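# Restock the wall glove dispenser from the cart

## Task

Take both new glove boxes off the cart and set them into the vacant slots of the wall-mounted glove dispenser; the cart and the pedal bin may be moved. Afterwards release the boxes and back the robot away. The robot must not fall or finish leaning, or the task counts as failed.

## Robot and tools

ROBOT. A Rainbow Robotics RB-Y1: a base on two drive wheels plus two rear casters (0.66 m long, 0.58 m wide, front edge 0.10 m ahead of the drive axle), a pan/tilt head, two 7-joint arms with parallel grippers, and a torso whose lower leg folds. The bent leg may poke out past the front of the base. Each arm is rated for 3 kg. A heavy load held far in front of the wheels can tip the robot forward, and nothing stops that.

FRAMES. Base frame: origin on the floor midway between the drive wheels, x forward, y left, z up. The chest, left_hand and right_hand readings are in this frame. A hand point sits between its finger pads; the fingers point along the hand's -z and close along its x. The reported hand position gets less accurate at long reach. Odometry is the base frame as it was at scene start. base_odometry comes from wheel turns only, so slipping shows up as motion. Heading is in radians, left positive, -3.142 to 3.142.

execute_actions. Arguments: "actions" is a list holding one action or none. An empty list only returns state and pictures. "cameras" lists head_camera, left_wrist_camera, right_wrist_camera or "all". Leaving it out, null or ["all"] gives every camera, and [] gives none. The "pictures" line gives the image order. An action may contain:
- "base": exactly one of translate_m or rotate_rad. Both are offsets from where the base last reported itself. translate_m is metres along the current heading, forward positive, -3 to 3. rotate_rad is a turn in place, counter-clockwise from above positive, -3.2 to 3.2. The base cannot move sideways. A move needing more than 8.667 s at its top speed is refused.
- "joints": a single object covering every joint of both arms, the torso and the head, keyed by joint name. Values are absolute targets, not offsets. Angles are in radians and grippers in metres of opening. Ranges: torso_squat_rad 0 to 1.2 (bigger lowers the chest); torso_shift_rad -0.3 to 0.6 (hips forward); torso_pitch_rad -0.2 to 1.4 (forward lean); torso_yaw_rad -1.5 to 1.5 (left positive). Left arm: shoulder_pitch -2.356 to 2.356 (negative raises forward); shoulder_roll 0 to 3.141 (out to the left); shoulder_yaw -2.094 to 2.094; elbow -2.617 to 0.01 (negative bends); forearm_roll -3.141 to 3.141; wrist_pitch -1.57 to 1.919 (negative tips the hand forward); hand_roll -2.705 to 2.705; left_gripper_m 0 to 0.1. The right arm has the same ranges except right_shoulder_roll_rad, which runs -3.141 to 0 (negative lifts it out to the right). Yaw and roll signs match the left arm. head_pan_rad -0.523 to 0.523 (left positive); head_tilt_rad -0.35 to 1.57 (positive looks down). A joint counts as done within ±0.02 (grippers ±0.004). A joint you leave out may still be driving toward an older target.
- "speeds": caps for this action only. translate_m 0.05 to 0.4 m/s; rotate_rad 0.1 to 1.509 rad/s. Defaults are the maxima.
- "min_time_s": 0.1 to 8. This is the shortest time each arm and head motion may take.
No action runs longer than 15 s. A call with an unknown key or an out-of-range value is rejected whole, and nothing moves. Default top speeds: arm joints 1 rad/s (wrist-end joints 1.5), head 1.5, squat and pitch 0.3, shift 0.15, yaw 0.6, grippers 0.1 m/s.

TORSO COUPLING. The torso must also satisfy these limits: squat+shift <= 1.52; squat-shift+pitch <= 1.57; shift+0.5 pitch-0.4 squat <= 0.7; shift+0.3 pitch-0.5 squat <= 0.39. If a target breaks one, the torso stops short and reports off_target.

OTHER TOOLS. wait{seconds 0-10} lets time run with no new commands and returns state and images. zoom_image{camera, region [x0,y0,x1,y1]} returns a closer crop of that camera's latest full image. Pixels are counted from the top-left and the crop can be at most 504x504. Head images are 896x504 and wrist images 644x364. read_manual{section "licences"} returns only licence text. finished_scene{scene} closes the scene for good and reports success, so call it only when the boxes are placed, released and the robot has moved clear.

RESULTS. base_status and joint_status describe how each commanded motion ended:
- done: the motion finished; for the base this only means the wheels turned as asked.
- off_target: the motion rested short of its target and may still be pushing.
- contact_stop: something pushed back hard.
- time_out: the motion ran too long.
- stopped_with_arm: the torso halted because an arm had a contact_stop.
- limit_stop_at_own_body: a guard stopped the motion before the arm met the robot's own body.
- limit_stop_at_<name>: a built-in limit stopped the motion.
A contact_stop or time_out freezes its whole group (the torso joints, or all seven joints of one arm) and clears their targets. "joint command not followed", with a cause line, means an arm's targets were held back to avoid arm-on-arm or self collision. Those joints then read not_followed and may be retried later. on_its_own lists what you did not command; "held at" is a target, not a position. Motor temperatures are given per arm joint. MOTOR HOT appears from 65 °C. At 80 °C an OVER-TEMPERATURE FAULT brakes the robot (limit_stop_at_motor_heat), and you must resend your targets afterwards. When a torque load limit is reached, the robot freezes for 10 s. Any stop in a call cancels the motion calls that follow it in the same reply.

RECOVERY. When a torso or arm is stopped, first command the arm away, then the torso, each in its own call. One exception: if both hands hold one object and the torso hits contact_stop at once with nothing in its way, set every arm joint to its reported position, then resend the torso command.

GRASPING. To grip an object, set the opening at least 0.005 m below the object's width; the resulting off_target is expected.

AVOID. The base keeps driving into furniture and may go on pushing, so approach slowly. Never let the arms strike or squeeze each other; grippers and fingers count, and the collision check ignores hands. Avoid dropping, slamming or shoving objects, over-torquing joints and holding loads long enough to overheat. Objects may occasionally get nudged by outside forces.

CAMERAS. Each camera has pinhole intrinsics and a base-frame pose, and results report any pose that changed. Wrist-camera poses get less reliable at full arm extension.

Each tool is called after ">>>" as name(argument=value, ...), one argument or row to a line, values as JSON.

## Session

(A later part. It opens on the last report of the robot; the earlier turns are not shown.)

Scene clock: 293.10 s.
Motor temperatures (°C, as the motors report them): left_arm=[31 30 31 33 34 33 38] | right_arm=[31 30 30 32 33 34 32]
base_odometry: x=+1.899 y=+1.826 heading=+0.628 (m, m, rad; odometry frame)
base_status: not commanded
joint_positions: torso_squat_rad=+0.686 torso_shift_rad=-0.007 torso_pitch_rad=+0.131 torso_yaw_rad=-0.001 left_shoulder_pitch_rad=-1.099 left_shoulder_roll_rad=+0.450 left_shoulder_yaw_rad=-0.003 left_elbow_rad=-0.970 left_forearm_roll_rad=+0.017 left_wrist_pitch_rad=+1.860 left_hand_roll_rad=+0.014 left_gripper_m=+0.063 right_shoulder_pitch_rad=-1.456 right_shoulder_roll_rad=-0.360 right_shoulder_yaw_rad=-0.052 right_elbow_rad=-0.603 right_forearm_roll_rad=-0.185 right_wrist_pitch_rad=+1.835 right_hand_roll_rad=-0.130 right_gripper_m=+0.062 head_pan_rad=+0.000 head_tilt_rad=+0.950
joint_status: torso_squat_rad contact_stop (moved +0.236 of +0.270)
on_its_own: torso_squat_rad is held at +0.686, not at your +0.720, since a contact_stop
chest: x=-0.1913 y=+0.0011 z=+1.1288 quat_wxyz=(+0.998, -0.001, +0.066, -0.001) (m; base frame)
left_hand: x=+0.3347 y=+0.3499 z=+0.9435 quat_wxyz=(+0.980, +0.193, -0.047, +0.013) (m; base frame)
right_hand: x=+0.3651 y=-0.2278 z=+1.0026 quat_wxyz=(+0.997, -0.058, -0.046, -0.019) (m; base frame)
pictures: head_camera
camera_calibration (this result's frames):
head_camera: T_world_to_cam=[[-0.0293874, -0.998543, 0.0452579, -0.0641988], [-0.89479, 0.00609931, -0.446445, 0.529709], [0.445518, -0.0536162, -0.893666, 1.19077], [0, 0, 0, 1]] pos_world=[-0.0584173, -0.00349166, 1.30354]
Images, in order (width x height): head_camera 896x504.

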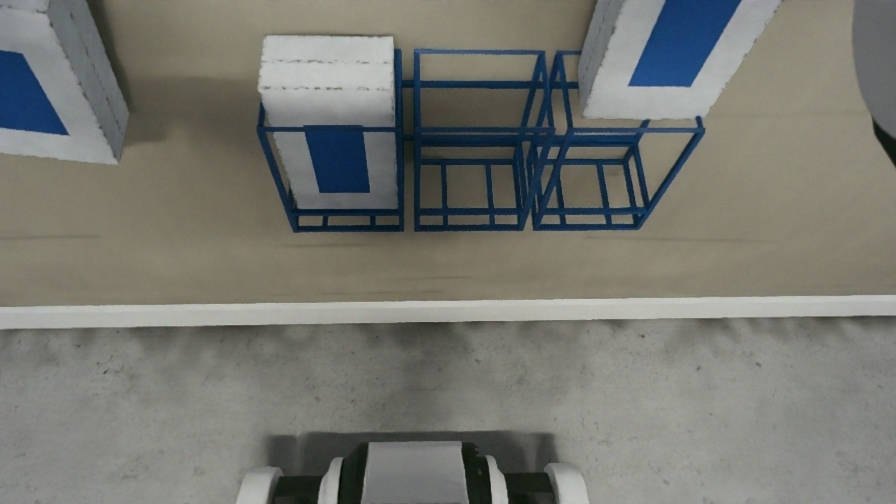

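>>> execute_actions(
  actions=[
    {"joints":{"torso_squat_rad":0.5}},
  ],
  cameras=[],
)

>>> execute_actions(
  actions=[
    {"joints":{"right_shoulder_roll_rad":-0.333,"right_forearm_roll_rad":-0.178,"right_hand_roll_rad":-0.12,"right_wrist_pitch_rad":1.85}},
  ],
  cameras=["head_camera"],
)

>>> execute_actions(
  actions=[
    {"joints":{"torso_squat_rad":0.75}},
  ],
  cameras=["head_camera"],
)

Scene clock: 301.03 s.
Motor temperatures (°C, as the motors report them): left_arm=[31 30 31 33 34 33 38] | right_arm=[30 30 30 31 33 33 32]
base_odometry: x=+1.899 y=+1.826 heading=+0.628 (m, m, rad; odometry frame)
base_status: not commanded
joint_positions: torso_squat_rad=+0.500 torso_shift_rad=-0.006 torso_pitch_rad=+0.134 torso_yaw_rad=-0.001 left_shoulder_pitch_rad=-1.099 left_shoulder_roll_rad=+0.450 left_shoulder_yaw_rad=-0.003 left_elbow_rad=-0.970 left_forearm_roll_rad=+0.017 left_wrist_pitch_rad=+1.860 left_hand_roll_rad=+0.014 left_gripper_m=+0.063 right_shoulder_pitch_rad=-1.450 right_shoulder_roll_rad=-0.360 right_shoulder_yaw_rad=-0.052 right_elbow_rad=-0.600 right_forearm_roll_rad=-0.185 right_wrist_pitch_rad=+1.835 right_hand_roll_rad=-0.130 right_gripper_m=+0.062 head_pan_rad=+0.000 head_tilt_rad=+0.950
joint_status: all done
chest: x=-0.1906 y=+0.0008 z=+1.2015 quat_wxyz=(+0.998, +0.000, +0.067, -0.001) (m; base frame)
left_hand: x=+0.3350 y=+0.3497 z=+1.0153 quat_wxyz=(+0.980, +0.193, -0.045, +0.012) (m; base frame)
right_hand: x=+0.3637 y=-0.2296 z=+1.0696 quat_wxyz=(+0.997, -0.058, -0.040, -0.021) (m; base frame)
pictures: none
No camera images: the call's "cameras" was empty. Leave "cameras" out to get every camera's image.

Scene clock: 302.40 s.
Motor temperatures (°C, as the motors report them): left_arm=[31 30 31 33 34 33 38] | right_arm=[30 30 30 31 33 33 32]
base_odometry: x=+1.899 y=+1.826 heading=+0.628 (m, m, rad; odometry frame)
base_status: not commanded
joint_positions: torso_squat_rad=+0.500 torso_shift_rad=-0.006 torso_pitch_rad=+0.134 torso_yaw_rad=-0.001 left_shoulder_pitch_rad=-1.099 left_shoulder_roll_rad=+0.450 left_shoulder_yaw_rad=-0.003 left_elbow_rad=-0.970 left_forearm_roll_rad=+0.017 left_wrist_pitch_rad=+1.860 left_hand_roll_rad=+0.014 left_gripper_m=+0.063 right_shoulder_pitch_rad=-1.450 right_shoulder_roll_rad=-0.333 right_shoulder_yaw_rad=-0.052 right_elbow_rad=-0.600 right_forearm_roll_rad=-0.178 right_wrist_pitch_rad=+1.850 right_hand_roll_rad=-0.120 right_gripper_m=+0.062 head_pan_rad=+0.000 head_tilt_rad=+0.950
joint_status: all done
chest: x=-0.1906 y=+0.0007 z=+1.2015 quat_wxyz=(+0.998, +0.000, +0.067, -0.001) (m; base frame)
left_hand: x=+0.3351 y=+0.3495 z=+1.0154 quat_wxyz=(+0.980, +0.193, -0.046, +0.012) (m; base frame)
right_hand: x=+0.3585 y=-0.2168 z=+1.0645 quat_wxyz=(+0.998, -0.059, -0.029, -0.005) (m; base frame)
pictures: head_camera
camera_calibration (this result's frames):
head_camera: T_world_to_cam=[[-0.0294117, -0.998581, 0.0444036, -0.0668715], [-0.895794, 0.00662231, -0.444421, 0.560163], [0.443496, -0.0528477, -0.894717, 1.25627], [0, 0, 0, 1]] pos_world=[-0.0573259, -0.00409534, 1.37592]
Images, in order (width x height): head_camera 896x504.

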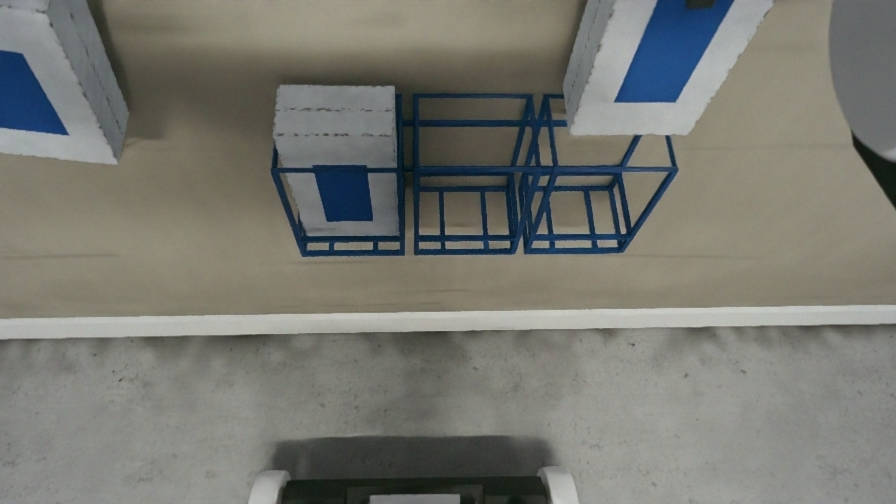

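Scene clock: 304.03 s.
Motor temperatures (°C, as the motors report them): left_arm=[31 30 31 33 34 33 38] | right_arm=[30 30 30 31 33 33 32]
base_odometry: x=+1.899 y=+1.826 heading=+0.628 (m, m, rad; odometry frame)
base_status: not commanded
joint_positions: torso_squat_rad=+0.750 torso_shift_rad=-0.006 torso_pitch_rad=+0.133 torso_yaw_rad=-0.001 left_shoulder_pitch_rad=-1.099 left_shoulder_roll_rad=+0.450 left_shoulder_yaw_rad=-0.003 left_elbow_rad=-0.970 left_forearm_roll_rad=+0.017 left_wrist_pitch_rad=+1.860 left_hand_roll_rad=+0.014 left_gripper_m=+0.063 right_shoulder_pitch_rad=-1.449 right_shoulder_roll_rad=-0.333 right_shoulder_yaw_rad=-0.052 right_elbow_rad=-0.600 right_forearm_roll_rad=-0.178 right_wrist_pitch_rad=+1.850 right_hand_roll_rad=-0.120 right_gripper_m=+0.062 head_pan_rad=+0.000 head_tilt_rad=+0.950
joint_status: all done
chest: x=-0.1900 y=+0.0006 z=+1.0994 quat_wxyz=(+0.998, +0.000, +0.067, -0.001) (m; base frame)
left_hand: x=+0.3357 y=+0.3494 z=+0.9134 quat_wxyz=(+0.980, +0.193, -0.046, +0.012) (m; base frame)
right_hand: x=+0.3591 y=-0.2169 z=+0.9624 quat_wxyz=(+0.998, -0.059, -0.029, -0.005) (m; base frame)
pictures: head_camera
camera_calibration (this result's frames):
head_camera: T_world_to_cam=[[-0.0294211, -0.998581, 0.0443969, -0.0624113], [-0.895692, 0.00662167, -0.444625, 0.515517], [0.4437, -0.0528473, -0.894616, 1.16462], [0, 0, 0, 1]] pos_world=[-0.0568316, -0.00418951, 1.27387]
Images, in order (width x height): head_camera 896x504.

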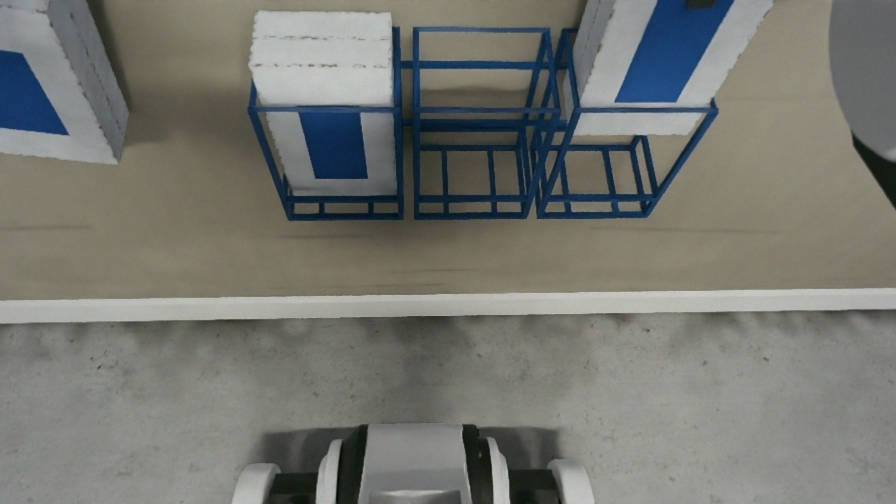

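>>> execute_actions(
  actions=[
    {"joints":{"torso_squat_rad":0.94}},
  ],
  cameras=[],
)

>>> execute_actions(
  actions=[
    {"joints":{"right_gripper_m":0.085}},
  ],
  cameras=[],
)

>>> execute_actions(
  actions=[
    {"joints":{"torso_squat_rad":0.3}},
  ],
  cameras=["head_camera"],
)

Scene clock: 314.57 s.
Motor temperatures (°C, as the motors report them): left_arm=[31 30 31 33 34 33 38] | right_arm=[31 30 30 32 33 33 32]
base_odometry: x=+1.899 y=+1.826 heading=+0.628 (m, m, rad; odometry frame)
base_status: not commanded
joint_positions: torso_squat_rad=+0.940 torso_shift_rad=-0.006 torso_pitch_rad=+0.133 torso_yaw_rad=-0.001 left_shoulder_pitch_rad=-1.099 left_shoulder_roll_rad=+0.450 left_shoulder_yaw_rad=-0.003 left_elbow_rad=-0.970 left_forearm_roll_rad=+0.017 left_wrist_pitch_rad=+1.860 left_hand_roll_rad=+0.014 left_gripper_m=+0.063 right_shoulder_pitch_rad=-1.449 right_shoulder_roll_rad=-0.333 right_shoulder_yaw_rad=-0.052 right_elbow_rad=-0.600 right_forearm_roll_rad=-0.178 right_wrist_pitch_rad=+1.850 right_hand_roll_rad=-0.120 right_gripper_m=+0.062 head_pan_rad=+0.000 head_tilt_rad=+0.950
joint_status: all done
chest: x=-0.1894 y=+0.0005 z=+1.0000 quat_wxyz=(+0.998, +0.000, +0.067, -0.001) (m; base frame)
left_hand: x=+0.3363 y=+0.3494 z=+0.8141 quat_wxyz=(+0.980, +0.193, -0.046, +0.012) (m; base frame)
right_hand: x=+0.3597 y=-0.2173 z=+0.8631 quat_wxyz=(+0.998, -0.059, -0.029, -0.005) (m; base frame)
pictures: none
No camera images: the call's "cameras" was empty. Leave "cameras" out to get every camera's image.

Scene clock: 315.37 s.
Motor temperatures (°C, as the motors report them): left_arm=[31 30 31 33 34 33 38] | right_arm=[31 30 30 32 33 33 32]
base_odometry: x=+1.899 y=+1.826 heading=+0.628 (m, m, rad; odometry frame)
base_status: not commanded
joint_positions: torso_squat_rad=+0.940 torso_shift_rad=-0.006 torso_pitch_rad=+0.133 torso_yaw_rad=-0.001 left_shoulder_pitch_rad=-1.099 left_shoulder_roll_rad=+0.450 left_shoulder_yaw_rad=-0.003 left_elbow_rad=-0.970 left_forearm_roll_rad=+0.017 left_wrist_pitch_rad=+1.860 left_hand_roll_rad=+0.014 left_gripper_m=+0.063 right_shoulder_pitch_rad=-1.449 right_shoulder_roll_rad=-0.333 right_shoulder_yaw_rad=-0.052 right_elbow_rad=-0.600 right_forearm_roll_rad=-0.178 right_wrist_pitch_rad=+1.850 right_hand_roll_rad=-0.120 right_gripper_m=+0.085 head_pan_rad=+0.000 head_tilt_rad=+0.950
joint_status: all done
chest: x=-0.1894 y=+0.0005 z=+1.0000 quat_wxyz=(+0.998, +0.000, +0.067, -0.001) (m; base frame)
left_hand: x=+0.3363 y=+0.3494 z=+0.8141 quat_wxyz=(+0.980, +0.193, -0.046, +0.012) (m; base frame)
right_hand: x=+0.3597 y=-0.2173 z=+0.8632 quat_wxyz=(+0.998, -0.059, -0.029, -0.005) (m; base frame)
pictures: none
No camera images: the call's "cameras" was empty. Leave "cameras" out to get every camera's image.

Scene clock: 318.40 s.
Motor temperatures (°C, as the motors report them): left_arm=[31 30 31 33 34 33 38] | right_arm=[31 30 30 32 33 33 32]
base_odometry: x=+1.899 y=+1.826 heading=+0.628 (m, m, rad; odometry frame)
base_status: not commanded
joint_positions: torso_squat_rad=+0.300 torso_shift_rad=-0.006 torso_pitch_rad=+0.134 torso_yaw_rad=-0.001 left_shoulder_pitch_rad=-1.099 left_shoulder_roll_rad=+0.450 left_shoulder_yaw_rad=-0.003 left_elbow_rad=-0.970 left_forearm_roll_rad=+0.017 left_wrist_pitch_rad=+1.860 left_hand_roll_rad=+0.014 left_gripper_m=+0.063 right_shoulder_pitch_rad=-1.450 right_shoulder_roll_rad=-0.333 right_shoulder_yaw_rad=-0.052 right_elbow_rad=-0.600 right_forearm_roll_rad=-0.178 right_wrist_pitch_rad=+1.850 right_hand_roll_rad=-0.120 right_gripper_m=+0.085 head_pan_rad=+0.000 head_tilt_rad=+0.950
joint_status: all done
chest: x=-0.1910 y=+0.0007 z=+1.2559 quat_wxyz=(+0.998, +0.000, +0.067, -0.001) (m; base frame)
left_hand: x=+0.3347 y=+0.3496 z=+1.0699 quat_wxyz=(+0.980, +0.193, -0.046, +0.012) (m; base frame)
right_hand: x=+0.3581 y=-0.2170 z=+1.1190 quat_wxyz=(+0.998, -0.059, -0.029, -0.005) (m; base frame)
pictures: head_camera
camera_calibration (this result's frames):
head_camera: T_world_to_cam=[[-0.0294174, -0.998581, 0.0443996, -0.0692461], [-0.895732, 0.00662193, -0.444544, 0.584154], [0.443619, -0.0528476, -0.894656, 1.3051], [0, 0, 0, 1]] pos_world=[-0.0577573, -0.00404493, 1.43037]
Images, in order (width x height): head_camera 896x504.

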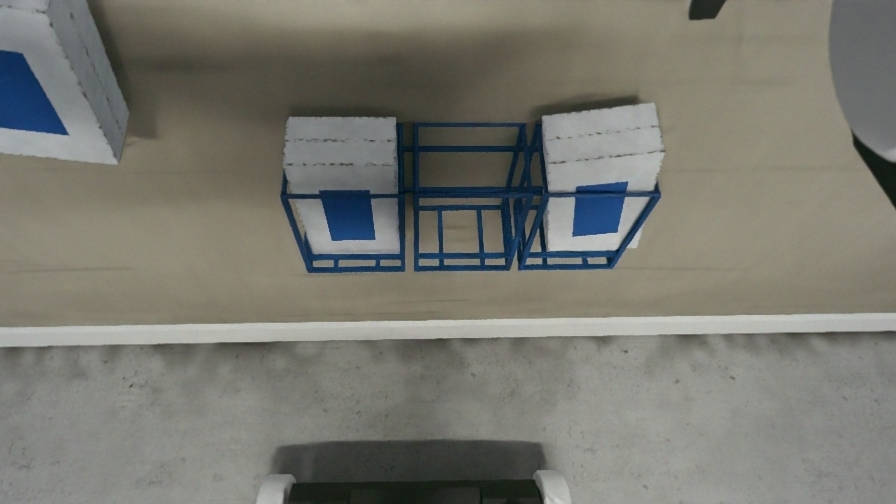

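>>> zoom_image(
  camera="head_camera",
  region=[260, 80, 720, 300],
)

Region (260, 80, 720, 300) of head_camera's 896x504 image, scaled by 1.096, with more detail than that image has; it fills the top 241 rows of this view, and the rest is white.

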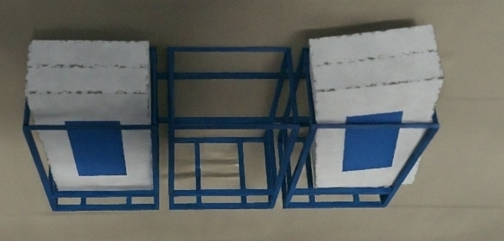

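>>> execute_actions(
  actions=[
    {"joints":{"torso_squat_rad":0.94}},
  ],
  cameras=["right_wrist_camera"],
)

>>> execute_actions(
  actions=[
    {"joints":{"right_gripper_m":0.055}},
  ],
  cameras=[],
)

>>> execute_actions(
  actions=[
    {"joints":{"torso_squat_rad":0.9,"right_forearm_roll_rad":-0.29,"right_shoulder_roll_rad":-0.385},"min_time_s":2},
  ],
  cameras=["head_camera"],
)

Scene clock: 335.43 s.
Motor temperatures (°C, as the motors report them): left_arm=[31 30 31 33 34 33 38] | right_arm=[31 30 30 32 33 32 32]
base_odometry: x=+1.899 y=+1.826 heading=+0.628 (m, m, rad; odometry frame)
base_status: not commanded
joint_positions: torso_squat_rad=+0.940 torso_shift_rad=-0.006 torso_pitch_rad=+0.133 torso_yaw_rad=-0.001 left_shoulder_pitch_rad=-1.099 left_shoulder_roll_rad=+0.450 left_shoulder_yaw_rad=-0.003 left_elbow_rad=-0.970 left_forearm_roll_rad=+0.017 left_wrist_pitch_rad=+1.860 left_hand_roll_rad=+0.014 left_gripper_m=+0.063 right_shoulder_pitch_rad=-1.450 right_shoulder_roll_rad=-0.333 right_shoulder_yaw_rad=-0.052 right_elbow_rad=-0.600 right_forearm_roll_rad=-0.178 right_wrist_pitch_rad=+1.850 right_hand_roll_rad=-0.120 right_gripper_m=+0.085 head_pan_rad=+0.000 head_tilt_rad=+0.950
joint_status: all done
chest: x=-0.1895 y=+0.0005 z=+1.0000 quat_wxyz=(+0.998, +0.000, +0.067, -0.001) (m; base frame)
left_hand: x=+0.3362 y=+0.3494 z=+0.8142 quat_wxyz=(+0.980, +0.193, -0.046, +0.012) (m; base frame)
right_hand: x=+0.3597 y=-0.2172 z=+0.8633 quat_wxyz=(+0.998, -0.059, -0.029, -0.005) (m; base frame)
pictures: right_wrist_camera
camera_calibration (this result's frames):
right_wrist_camera: T_world_to_cam=[[-0.996198, 0.000420569, -0.0871153, 0.43559], [-0.0482286, 0.830103, 0.55552, -0.253267], [0.0725483, 0.55761, -0.826927, 0.898835], [0, 0, 0, 1]] pos_world=[0.356511, -0.291144, 0.921912]
Images, in order (width x height): right_wrist_camera 644x364.

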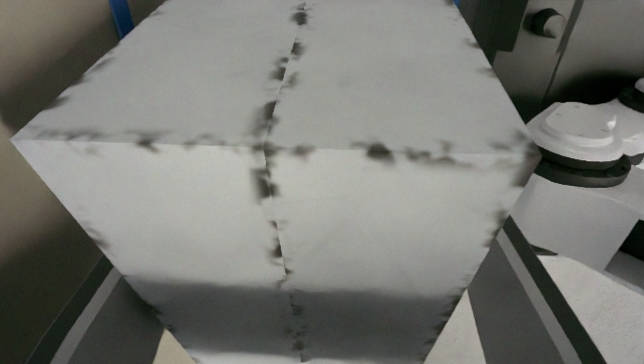

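Scene clock: 336.23 s.
Motor temperatures (°C, as the motors report them): left_arm=[31 30 31 33 34 33 38] | right_arm=[31 30 30 32 33 32 32]
base_odometry: x=+1.899 y=+1.826 heading=+0.628 (m, m, rad; odometry frame)
base_status: not commanded
joint_positions: torso_squat_rad=+0.940 torso_shift_rad=-0.006 torso_pitch_rad=+0.133 torso_yaw_rad=-0.001 left_shoulder_pitch_rad=-1.099 left_shoulder_roll_rad=+0.450 left_shoulder_yaw_rad=-0.003 left_elbow_rad=-0.970 left_forearm_roll_rad=+0.017 left_wrist_pitch_rad=+1.860 left_hand_roll_rad=+0.014 left_gripper_m=+0.063 right_shoulder_pitch_rad=-1.450 right_shoulder_roll_rad=-0.333 right_shoulder_yaw_rad=-0.052 right_elbow_rad=-0.600 right_forearm_roll_rad=-0.178 right_wrist_pitch_rad=+1.850 right_hand_roll_rad=-0.120 right_gripper_m=+0.061 head_pan_rad=+0.000 head_tilt_rad=+0.950
joint_status: right_gripper_m off_target (ended at +0.061, target +0.055)
chest: x=-0.1895 y=+0.0005 z=+1.0000 quat_wxyz=(+0.998, +0.000, +0.067, -0.001) (m; base frame)
left_hand: x=+0.3362 y=+0.3494 z=+0.8142 quat_wxyz=(+0.980, +0.193, -0.046, +0.012) (m; base frame)
right_hand: x=+0.3597 y=-0.2172 z=+0.8633 quat_wxyz=(+0.998, -0.059, -0.029, -0.005) (m; base frame)
pictures: none
No camera images: the call's "cameras" was empty. Leave "cameras" out to get every camera's image.

Scene clock: 338.53 s.
Motor temperatures (°C, as the motors report them): left_arm=[31 30 31 33 34 33 38] | right_arm=[31 30 30 32 33 32 32]
base_odometry: x=+1.899 y=+1.826 heading=+0.628 (m, m, rad; odometry frame)
base_status: not commanded
joint_positions: torso_squat_rad=+0.900 torso_shift_rad=-0.006 torso_pitch_rad=+0.134 torso_yaw_rad=-0.001 left_shoulder_pitch_rad=-1.100 left_shoulder_roll_rad=+0.450 left_shoulder_yaw_rad=-0.003 left_elbow_rad=-0.970 left_forearm_roll_rad=+0.017 left_wrist_pitch_rad=+1.860 left_hand_roll_rad=+0.014 left_gripper_m=+0.063 right_shoulder_pitch_rad=-1.450 right_shoulder_roll_rad=-0.384 right_shoulder_yaw_rad=-0.052 right_elbow_rad=-0.600 right_forearm_roll_rad=-0.290 right_wrist_pitch_rad=+1.850 right_hand_roll_rad=-0.120 right_gripper_m=+0.061 head_pan_rad=+0.000 head_tilt_rad=+0.950
joint_status: all done
chest: x=-0.1894 y=+0.0005 z=+1.0223 quat_wxyz=(+0.998, +0.000, +0.067, -0.001) (m; base frame)
left_hand: x=+0.3362 y=+0.3494 z=+0.8363 quat_wxyz=(+0.980, +0.193, -0.046, +0.012) (m; base frame)
right_hand: x=+0.3609 y=-0.2205 z=+0.8928 quat_wxyz=(+0.999, -0.013, -0.030, -0.011) (m; base frame)
pictures: head_camera
camera_calibration (this result's frames):
head_camera: T_world_to_cam=[[-0.0294106, -0.998581, 0.0444044, -0.0590478], [-0.895802, 0.00662199, -0.444404, 0.481525], [0.443479, -0.0528477, -0.894725, 1.09545], [0, 0, 0, 1]] pos_world=[-0.0561947, -0.00426063, 1.19674]
Images, in order (width x height): head_camera 896x504.

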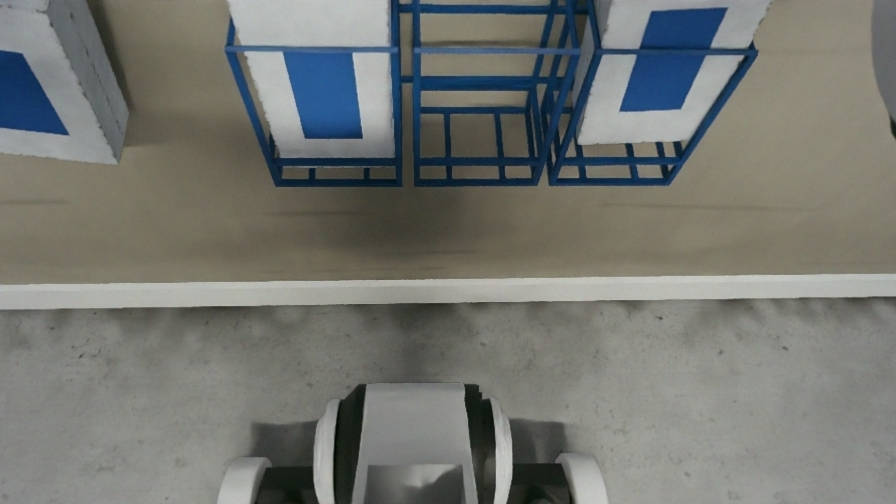

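Looks straight. Lower and release.

>>> execute_actions(
  actions=[
    {"joints":{"torso_squat_rad":0.95}},
  ],
  cameras=[],
)

>>> execute_actions(
  actions=[
    {"joints":{"right_gripper_m":0.085}},
  ],
  cameras=[],
)

>>> execute_actions(
  actions=[
    {"joints":{"torso_squat_rad":0.0}},
  ],
  cameras=["head_camera"],
)

Scene clock: 344.77 s.
Motor temperatures (°C, as the motors report them): left_arm=[31 30 31 33 34 33 38] | right_arm=[31 30 30 32 33 32 32]
base_odometry: x=+1.899 y=+1.826 heading=+0.628 (m, m, rad; odometry frame)
base_status: not commanded
joint_positions: torso_squat_rad=+0.950 torso_shift_rad=-0.006 torso_pitch_rad=+0.133 torso_yaw_rad=-0.001 left_shoulder_pitch_rad=-1.100 left_shoulder_roll_rad=+0.450 left_shoulder_yaw_rad=-0.003 left_elbow_rad=-0.970 left_forearm_roll_rad=+0.017 left_wrist_pitch_rad=+1.860 left_hand_roll_rad=+0.014 left_gripper_m=+0.063 right_shoulder_pitch_rad=-1.450 right_shoulder_roll_rad=-0.385 right_shoulder_yaw_rad=-0.052 right_elbow_rad=-0.600 right_forearm_roll_rad=-0.290 right_wrist_pitch_rad=+1.850 right_hand_roll_rad=-0.120 right_gripper_m=+0.061 head_pan_rad=+0.000 head_tilt_rad=+0.950
joint_status: all done
chest: x=-0.1895 y=+0.0005 z=+0.9944 quat_wxyz=(+0.998, +0.000, +0.067, -0.001) (m; base frame)
left_hand: x=+0.3363 y=+0.3493 z=+0.8087 quat_wxyz=(+0.980, +0.193, -0.046, +0.012) (m; base frame)
right_hand: x=+0.3611 y=-0.2206 z=+0.8657 quat_wxyz=(+0.999, -0.013, -0.031, -0.012) (m; base frame)
pictures: none
No camera images: the call's "cameras" was empty. Leave "cameras" out to get every camera's image.

Scene clock: 345.57 s.
Motor temperatures (°C, as the motors report them): left_arm=[31 30 31 33 34 33 38] | right_arm=[31 30 30 32 33 32 32]
base_odometry: x=+1.899 y=+1.826 heading=+0.628 (m, m, rad; odometry frame)
base_status: not commanded
joint_positions: torso_squat_rad=+0.950 torso_shift_rad=-0.006 torso_pitch_rad=+0.133 torso_yaw_rad=-0.001 left_shoulder_pitch_rad=-1.100 left_shoulder_roll_rad=+0.450 left_shoulder_yaw_rad=-0.003 left_elbow_rad=-0.970 left_forearm_roll_rad=+0.017 left_wrist_pitch_rad=+1.860 left_hand_roll_rad=+0.014 left_gripper_m=+0.063 right_shoulder_pitch_rad=-1.450 right_shoulder_roll_rad=-0.385 right_shoulder_yaw_rad=-0.052 right_elbow_rad=-0.600 right_forearm_roll_rad=-0.290 right_wrist_pitch_rad=+1.850 right_hand_roll_rad=-0.120 right_gripper_m=+0.085 head_pan_rad=+0.000 head_tilt_rad=+0.950
joint_status: all done
chest: x=-0.1895 y=+0.0005 z=+0.9944 quat_wxyz=(+0.998, +0.000, +0.067, -0.001) (m; base frame)
left_hand: x=+0.3363 y=+0.3493 z=+0.8086 quat_wxyz=(+0.980, +0.193, -0.046, +0.012) (m; base frame)
right_hand: x=+0.3611 y=-0.2206 z=+0.8656 quat_wxyz=(+0.999, -0.013, -0.031, -0.012) (m; base frame)
pictures: none
No camera images: the call's "cameras" was empty. Leave "cameras" out to get every camera's image.

Scene clock: 349.70 s.
Motor temperatures (°C, as the motors report them): left_arm=[31 30 31 33 34 33 38] | right_arm=[31 30 30 32 33 32 32]
base_odometry: x=+1.899 y=+1.826 heading=+0.628 (m, m, rad; odometry frame)
base_status: not commanded
joint_positions: torso_squat_rad=+0.000 torso_shift_rad=-0.006 torso_pitch_rad=+0.134 torso_yaw_rad=-0.001 left_shoulder_pitch_rad=-1.100 left_shoulder_roll_rad=+0.450 left_shoulder_yaw_rad=-0.003 left_elbow_rad=-0.970 left_forearm_roll_rad=+0.017 left_wrist_pitch_rad=+1.860 left_hand_roll_rad=+0.014 left_gripper_m=+0.063 right_shoulder_pitch_rad=-1.450 right_shoulder_roll_rad=-0.385 right_shoulder_yaw_rad=-0.052 right_elbow_rad=-0.600 right_forearm_roll_rad=-0.290 right_wrist_pitch_rad=+1.850 right_hand_roll_rad=-0.120 right_gripper_m=+0.085 head_pan_rad=+0.000 head_tilt_rad=+0.950
joint_status: all done
chest: x=-0.1911 y=+0.0007 z=+1.2872 quat_wxyz=(+0.998, +0.000, +0.067, -0.001) (m; base frame)
left_hand: x=+0.3346 y=+0.3496 z=+1.1012 quat_wxyz=(+0.980, +0.193, -0.046, +0.012) (m; base frame)
right_hand: x=+0.3594 y=-0.2204 z=+1.1581 quat_wxyz=(+0.999, -0.013, -0.031, -0.012) (m; base frame)
pictures: head_camera
camera_calibration (this result's frames):
head_camera: T_world_to_cam=[[-0.0294134, -0.99858, 0.044415, -0.0706251], [-0.895754, 0.00661407, -0.444501, 0.597843], [0.443576, -0.0528592, -0.894676, 1.33316], [0, 0, 0, 1]] pos_world=[-0.0579165, -0.00400901, 1.46163]
Images, in order (width x height): head_camera 896x504.

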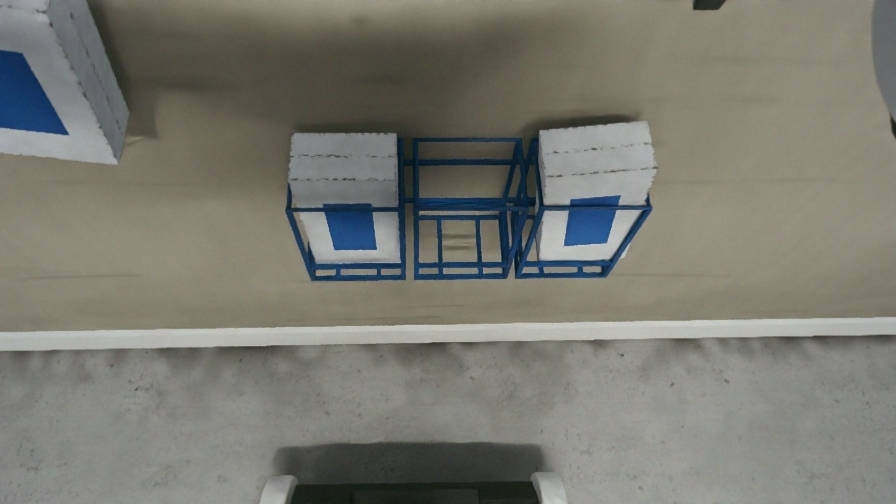

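>>> execute_actions(
  actions=[
    {"base":{"translate_m":-0.3},"joints":{"right_shoulder_roll_rad":-0.6,"right_shoulder_pitch_rad":-0.3,"right_wrist_pitch_rad":0.3,"right_forearm_roll_rad":0,"torso_pitch_rad":0,"torso_shift_rad":0,"torso_yaw_rad":-0.5,"left_shoulder_pitch_rad":-1.585,"left_shoulder_roll_rad":0.36,"left_elbow_rad":-0.6,"left_wrist_pitch_rad":1.88,"left_forearm_roll_rad":0.2,"left_hand_roll_rad":0.62,"head_pan_rad":0.45,"head_tilt_rad":0.8},"min_time_s":2},
  ],
  cameras=["head_camera"],
)

Scene clock: 367.07 s.
Motor temperatures (°C, as the motors report them): left_arm=[32 30 31 33 34 33 38] | right_arm=[31 30 30 31 33 32 32]
base_odometry: x=+1.656 y=+1.649 heading=+0.630 (m, m, rad; odometry frame)
base_status: done
joint_positions: torso_squat_rad=+0.000 torso_shift_rad=+0.000 torso_pitch_rad=+0.000 torso_yaw_rad=-0.500 left_shoulder_pitch_rad=-1.584 left_shoulder_roll_rad=+0.360 left_shoulder_yaw_rad=-0.003 left_elbow_rad=-0.600 left_forearm_roll_rad=+0.200 left_wrist_pitch_rad=+1.880 left_hand_roll_rad=+0.620 left_gripper_m=+0.063 right_shoulder_pitch_rad=-0.300 right_shoulder_roll_rad=-0.600 right_shoulder_yaw_rad=-0.052 right_elbow_rad=-0.600 right_forearm_roll_rad=+0.000 right_wrist_pitch_rad=+0.300 right_hand_roll_rad=-0.120 right_gripper_m=+0.085 head_pan_rad=+0.450 head_tilt_rad=+0.800
joint_status: all done
chest: x=-0.2280 y=+0.0007 z=+1.2899 quat_wxyz=(+0.969, +0.000, +0.000, -0.247) (m; base frame)
left_hand: x=+0.3705 y=-0.0921 z=+1.3010 quat_wxyz=(+0.986, -0.004, -0.165, -0.006) (m; base frame)
right_hand: x=-0.1546 y=-0.7300 z=+0.8678 quat_wxyz=(+0.875, -0.338, -0.236, -0.253) (m; base frame)
pictures: head_camera
camera_calibration (this result's frames):
head_camera: T_world_to_cam=[[-0.0889877, -0.995433, 0.0345735, -0.0811925], [-0.734429, 0.0421283, -0.677376, 0.92312], [0.672826, -0.0856699, -0.734824, 1.17792], [0, 0, 0, 1]] pos_world=[-0.121792, -0.0187991, 1.49367]
Images, in order (width x height): head_camera 896x504.

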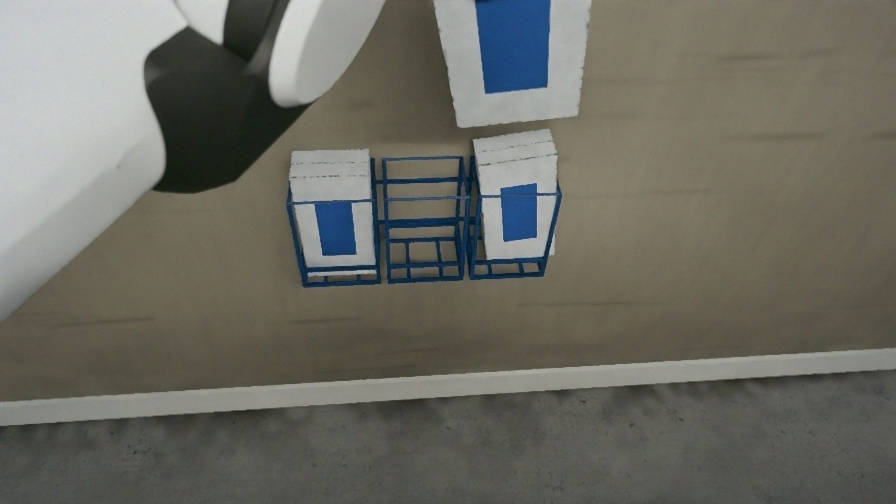

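>>> execute_actions(
  actions=[
    {"joints":{"left_shoulder_pitch_rad":-1.38,"left_elbow_rad":-0.5,"left_shoulder_roll_rad":0.33}},
  ],
  cameras=["head_camera"],
)

Scene clock: 371.67 s.
Motor temperatures (°C, as the motors report them): left_arm=[32 30 31 33 34 33 38] | right_arm=[31 30 30 31 33 32 32]
base_odometry: x=+1.656 y=+1.649 heading=+0.630 (m, m, rad; odometry frame)
base_status: not commanded
joint_positions: torso_squat_rad=+0.000 torso_shift_rad=+0.000 torso_pitch_rad=+0.000 torso_yaw_rad=-0.500 left_shoulder_pitch_rad=-1.379 left_shoulder_roll_rad=+0.330 left_shoulder_yaw_rad=-0.003 left_elbow_rad=-0.500 left_forearm_roll_rad=+0.200 left_wrist_pitch_rad=+1.880 left_hand_roll_rad=+0.620 left_gripper_m=+0.063 right_shoulder_pitch_rad=-0.300 right_shoulder_roll_rad=-0.600 right_shoulder_yaw_rad=-0.052 right_elbow_rad=-0.600 right_forearm_roll_rad=+0.000 right_wrist_pitch_rad=+0.300 right_hand_roll_rad=-0.120 right_gripper_m=+0.085 head_pan_rad=+0.450 head_tilt_rad=+0.800
joint_status: all done
chest: x=-0.2279 y=+0.0007 z=+1.2899 quat_wxyz=(+0.969, +0.000, +0.000, -0.247) (m; base frame)
left_hand: x=+0.3491 y=-0.0436 z=+1.1632 quat_wxyz=(+0.997, +0.071, -0.035, +0.021) (m; base frame)
right_hand: x=-0.1545 y=-0.7300 z=+0.8678 quat_wxyz=(+0.875, -0.338, -0.236, -0.253) (m; base frame)
pictures: head_camera
camera_calibration (this result's frames):
head_camera: T_world_to_cam=[[-0.0889394, -0.995436, 0.0345836, -0.0811895], [-0.734506, 0.0420954, -0.677295, 0.923041], [0.672748, -0.0856401, -0.734898, 1.17795], [0, 0, 0, 1]] pos_world=[-0.121708, -0.0187947, 1.49366]
Images, in order (width x height): head_camera 896x504.

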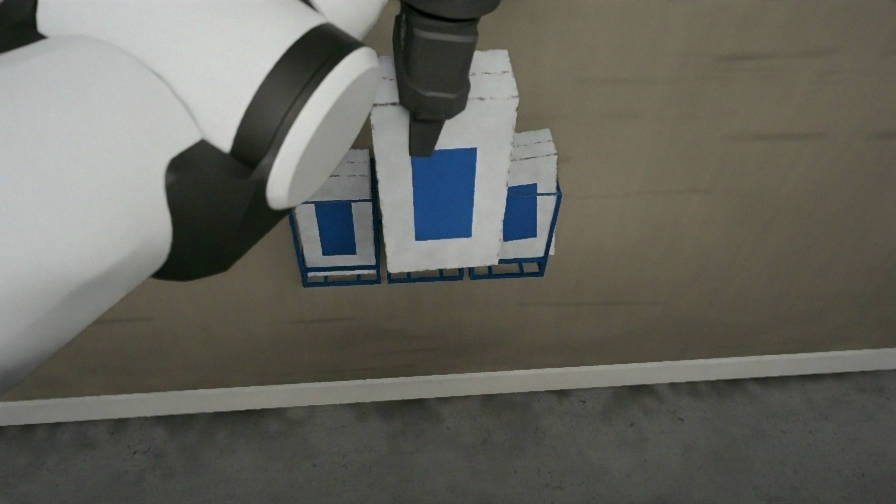

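>>> execute_actions(
  actions=[
    {"base":{"translate_m":0.3},"speeds":{"translate_m":0.15},"joints":{"left_forearm_roll_rad":0.3,"left_hand_roll_rad":0.58,"head_tilt_rad":1.0}},
  ],
  cameras=["head_camera"],
)

Scene clock: 383.70 s.
Motor temperatures (°C, as the motors report them): left_arm=[32 30 31 33 34 33 38] | right_arm=[30 30 30 31 33 32 32]
base_odometry: x=+1.899 y=+1.826 heading=+0.632 (m, m, rad; odometry frame)
base_status: done
joint_positions: torso_squat_rad=+0.000 torso_shift_rad=+0.000 torso_pitch_rad=+0.000 torso_yaw_rad=-0.500 left_shoulder_pitch_rad=-1.379 left_shoulder_roll_rad=+0.330 left_shoulder_yaw_rad=-0.003 left_elbow_rad=-0.500 left_forearm_roll_rad=+0.300 left_wrist_pitch_rad=+1.880 left_hand_roll_rad=+0.580 left_gripper_m=+0.063 right_shoulder_pitch_rad=-0.300 right_shoulder_roll_rad=-0.600 right_shoulder_yaw_rad=-0.052 right_elbow_rad=-0.600 right_forearm_roll_rad=+0.000 right_wrist_pitch_rad=+0.300 right_hand_roll_rad=-0.120 right_gripper_m=+0.085 head_pan_rad=+0.450 head_tilt_rad=+1.000
joint_status: all done
chest: x=-0.2279 y=+0.0007 z=+1.2899 quat_wxyz=(+0.969, +0.000, +0.000, -0.247) (m; base frame)
left_hand: x=+0.3369 y=-0.0618 z=+1.1609 quat_wxyz=(+0.999, +0.032, -0.006, -0.014) (m; base frame)
right_hand: x=-0.1545 y=-0.7300 z=+0.8678 quat_wxyz=(+0.875, -0.338, -0.236, -0.253) (m; base frame)
pictures: head_camera
camera_calibration (this result's frames):
head_camera: T_world_to_cam=[[-0.0813322, -0.995816, 0.0416542, -0.0901355], [-0.85421, 0.0481118, -0.517698, 0.660324], [0.513528, -0.0776869, -0.854549, 1.3231], [0, 0, 0, 1]] pos_world=[-0.122726, -0.01874, 1.47626]
Images, in order (width x height): head_camera 896x504.

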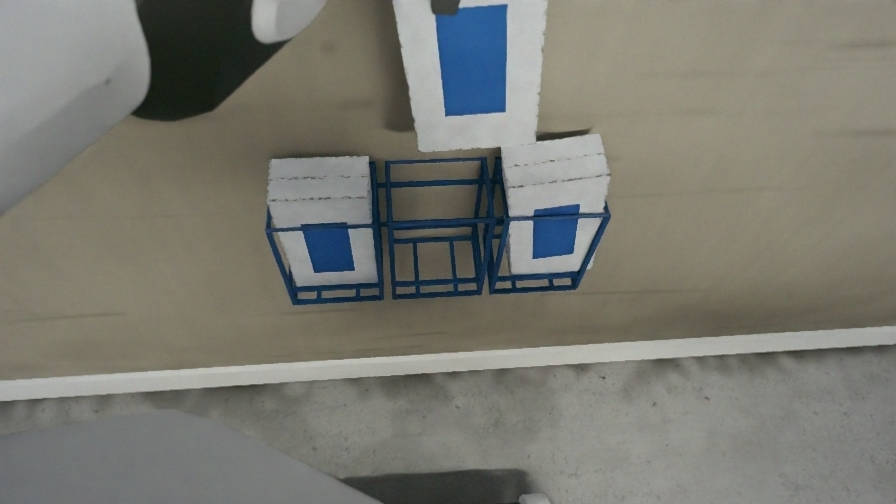

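>>> execute_actions(
  actions=[
    {"joints":{"left_shoulder_roll_rad":0.39,"left_forearm_roll_rad":0.315,"torso_squat_rad":0.45}},
  ],
  cameras=["head_camera"],
)

Scene clock: 394.80 s.
Motor temperatures (°C, as the motors report them): left_arm=[32 30 31 33 34 33 38] | right_arm=[30 31 30 31 33 32 32]
base_odometry: x=+1.899 y=+1.826 heading=+0.632 (m, m, rad; odometry frame)
base_status: not commanded
joint_positions: torso_squat_rad=+0.450 torso_shift_rad=+0.000 torso_pitch_rad=+0.000 torso_yaw_rad=-0.500 left_shoulder_pitch_rad=-1.379 left_shoulder_roll_rad=+0.390 left_shoulder_yaw_rad=-0.003 left_elbow_rad=-0.500 left_forearm_roll_rad=+0.315 left_wrist_pitch_rad=+1.880 left_hand_roll_rad=+0.580 left_gripper_m=+0.063 right_shoulder_pitch_rad=-0.300 right_shoulder_roll_rad=-0.600 right_shoulder_yaw_rad=-0.052 right_elbow_rad=-0.600 right_forearm_roll_rad=+0.000 right_wrist_pitch_rad=+0.300 right_hand_roll_rad=-0.120 right_gripper_m=+0.085 head_pan_rad=+0.450 head_tilt_rad=+1.000
joint_status: all done
chest: x=-0.2281 y=+0.0007 z=+1.2203 quat_wxyz=(+0.969, +0.000, +0.000, -0.247) (m; base frame)
left_hand: x=+0.3533 y=-0.0386 z=+1.1019 quat_wxyz=(+0.999, +0.027, -0.013, +0.012) (m; base frame)
right_hand: x=-0.1545 y=-0.7301 z=+0.7982 quat_wxyz=(+0.875, -0.338, -0.237, -0.253) (m; base frame)
pictures: head_camera
camera_calibration (this result's frames):
head_camera: T_world_to_cam=[[-0.0812941, -0.995819, 0.041671, -0.0873022], [-0.854095, 0.0480527, -0.517892, 0.624417], [0.513724, -0.0776926, -0.85443, 1.26352], [0, 0, 0, 1]] pos_world=[-0.122888, -0.0187757, 1.40661]
Images, in order (width x height): head_camera 896x504.

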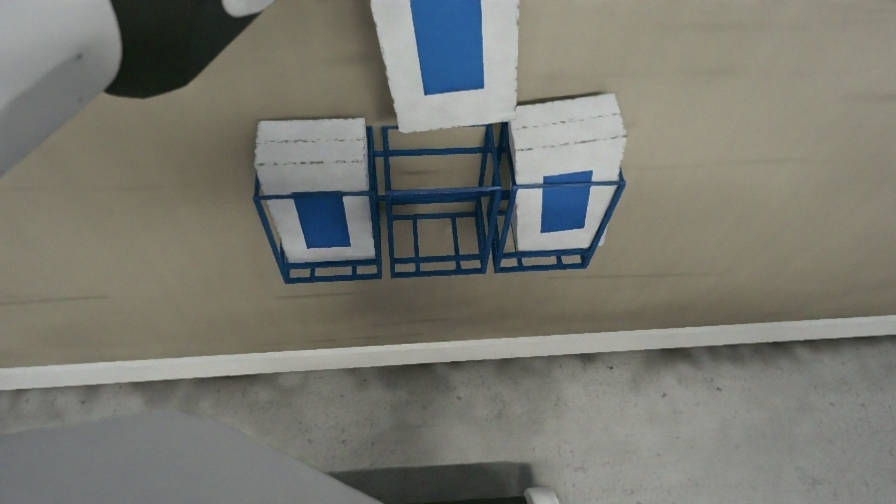

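>>> execute_actions(
  actions=[
    {"joints":{"left_hand_roll_rad":0.52,"torso_squat_rad":0.6}},
  ],
  cameras=["head_camera"],
)

Scene clock: 400.57 s.
Motor temperatures (°C, as the motors report them): left_arm=[32 30 31 33 34 33 38] | right_arm=[29 31 30 31 33 32 32]
base_odometry: x=+1.899 y=+1.826 heading=+0.632 (m, m, rad; odometry frame)
base_status: not commanded
joint_positions: torso_squat_rad=+0.600 torso_shift_rad=+0.000 torso_pitch_rad=+0.000 torso_yaw_rad=-0.500 left_shoulder_pitch_rad=-1.380 left_shoulder_roll_rad=+0.390 left_shoulder_yaw_rad=-0.003 left_elbow_rad=-0.500 left_forearm_roll_rad=+0.315 left_wrist_pitch_rad=+1.880 left_hand_roll_rad=+0.520 left_gripper_m=+0.063 right_shoulder_pitch_rad=-0.300 right_shoulder_roll_rad=-0.600 right_shoulder_yaw_rad=-0.052 right_elbow_rad=-0.600 right_forearm_roll_rad=+0.000 right_wrist_pitch_rad=+0.300 right_hand_roll_rad=-0.120 right_gripper_m=+0.085 head_pan_rad=+0.450 head_tilt_rad=+1.000
joint_status: all done
chest: x=-0.2281 y=+0.0006 z=+1.1677 quat_wxyz=(+0.969, +0.000, +0.000, -0.247) (m; base frame)
left_hand: x=+0.3533 y=-0.0386 z=+1.0494 quat_wxyz=(+0.999, +0.027, -0.012, -0.018) (m; base frame)
right_hand: x=-0.1545 y=-0.7301 z=+0.7456 quat_wxyz=(+0.875, -0.338, -0.237, -0.253) (m; base frame)
pictures: head_camera
camera_calibration (this result's frames):
head_camera: T_world_to_cam=[[-0.0812936, -0.995819, 0.0416711, -0.0851593], [-0.854099, 0.0480529, -0.517885, 0.597178], [0.513718, -0.077692, -0.854434, 1.2186], [0, 0, 0, 1]] pos_world=[-0.12289, -0.0188238, 1.35403]
Images, in order (width x height): head_camera 896x504.

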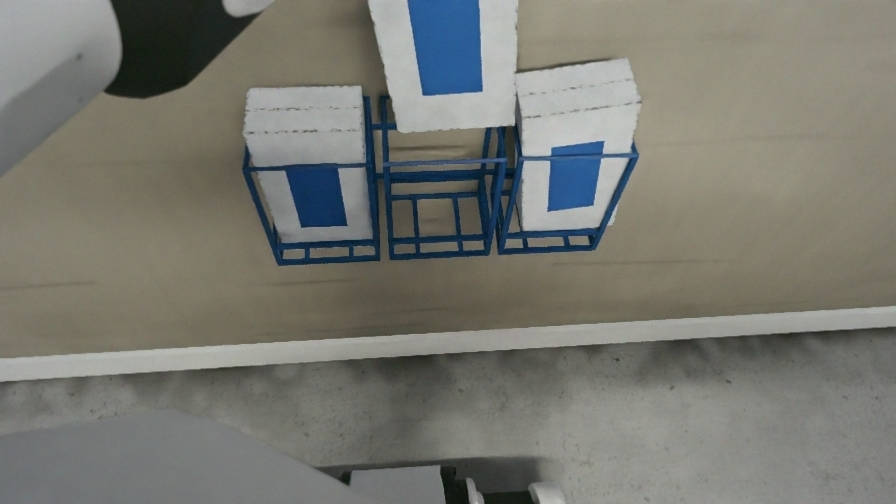

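>>> execute_actions(
  actions=[
    {"joints":{"left_shoulder_roll_rad":0.42}},
  ],
  cameras=[],
)

>>> execute_actions(
  actions=[
    {"joints":{"torso_squat_rad":0.8}},
  ],
  cameras=["head_camera"],
)

Scene clock: 407.30 s.
Motor temperatures (°C, as the motors report them): left_arm=[32 30 31 33 34 33 38] | right_arm=[29 31 30 31 33 32 32]
base_odometry: x=+1.899 y=+1.826 heading=+0.632 (m, m, rad; odometry frame)
base_status: not commanded
joint_positions: torso_squat_rad=+0.600 torso_shift_rad=+0.000 torso_pitch_rad=+0.000 torso_yaw_rad=-0.500 left_shoulder_pitch_rad=-1.380 left_shoulder_roll_rad=+0.420 left_shoulder_yaw_rad=-0.003 left_elbow_rad=-0.500 left_forearm_roll_rad=+0.315 left_wrist_pitch_rad=+1.880 left_hand_roll_rad=+0.520 left_gripper_m=+0.063 right_shoulder_pitch_rad=-0.300 right_shoulder_roll_rad=-0.600 right_shoulder_yaw_rad=-0.052 right_elbow_rad=-0.600 right_forearm_roll_rad=+0.000 right_wrist_pitch_rad=+0.300 right_hand_roll_rad=-0.120 right_gripper_m=+0.085 head_pan_rad=+0.450 head_tilt_rad=+1.000
joint_status: all done
chest: x=-0.2280 y=+0.0006 z=+1.1677 quat_wxyz=(+0.969, +0.000, +0.000, -0.247) (m; base frame)
left_hand: x=+0.3617 y=-0.0254 z=+1.0548 quat_wxyz=(+0.999, +0.027, -0.018, -0.004) (m; base frame)
right_hand: x=-0.1545 y=-0.7301 z=+0.7456 quat_wxyz=(+0.875, -0.338, -0.237, -0.253) (m; base frame)
pictures: none
No camera images: the call's "cameras" was empty. Leave "cameras" out to get every camera's image.

Scene clock: 408.77 s.
Motor temperatures (°C, as the motors report them): left_arm=[32 30 31 33 34 33 38] | right_arm=[29 31 30 31 33 32 32]
base_odometry: x=+1.899 y=+1.826 heading=+0.632 (m, m, rad; odometry frame)
base_status: not commanded
joint_positions: torso_squat_rad=+0.800 torso_shift_rad=+0.000 torso_pitch_rad=+0.000 torso_yaw_rad=-0.500 left_shoulder_pitch_rad=-1.380 left_shoulder_roll_rad=+0.420 left_shoulder_yaw_rad=-0.003 left_elbow_rad=-0.500 left_forearm_roll_rad=+0.315 left_wrist_pitch_rad=+1.880 left_hand_roll_rad=+0.520 left_gripper_m=+0.063 right_shoulder_pitch_rad=-0.300 right_shoulder_roll_rad=-0.600 right_shoulder_yaw_rad=-0.052 right_elbow_rad=-0.600 right_forearm_roll_rad=+0.000 right_wrist_pitch_rad=+0.300 right_hand_roll_rad=-0.120 right_gripper_m=+0.085 head_pan_rad=+0.450 head_tilt_rad=+1.000
joint_status: all done
chest: x=-0.2281 y=+0.0005 z=+1.0776 quat_wxyz=(+0.969, +0.000, +0.000, -0.247) (m; base frame)
left_hand: x=+0.3617 y=-0.0256 z=+0.9649 quat_wxyz=(+0.999, +0.027, -0.018, -0.004) (m; base frame)
right_hand: x=-0.1545 y=-0.7302 z=+0.6556 quat_wxyz=(+0.875, -0.338, -0.237, -0.253) (m; base frame)
pictures: head_camera
camera_calibration (this result's frames):
head_camera: T_world_to_cam=[[-0.0812929, -0.995819, 0.0416621, -0.0814818], [-0.854065, 0.0480517, -0.517943, 0.550586], [0.513775, -0.0776872, -0.8544, 1.14165], [0, 0, 0, 1]] pos_world=[-0.122942, -0.0189058, 1.264]
Images, in order (width x height): head_camera 896x504.

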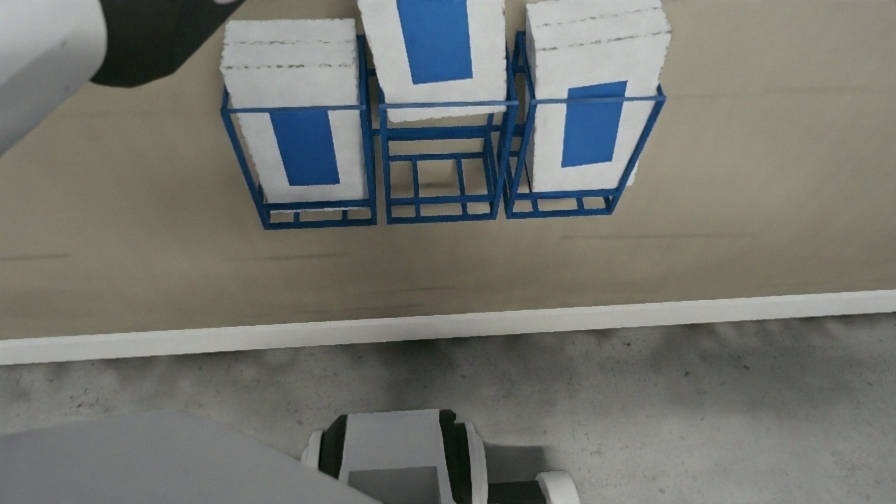

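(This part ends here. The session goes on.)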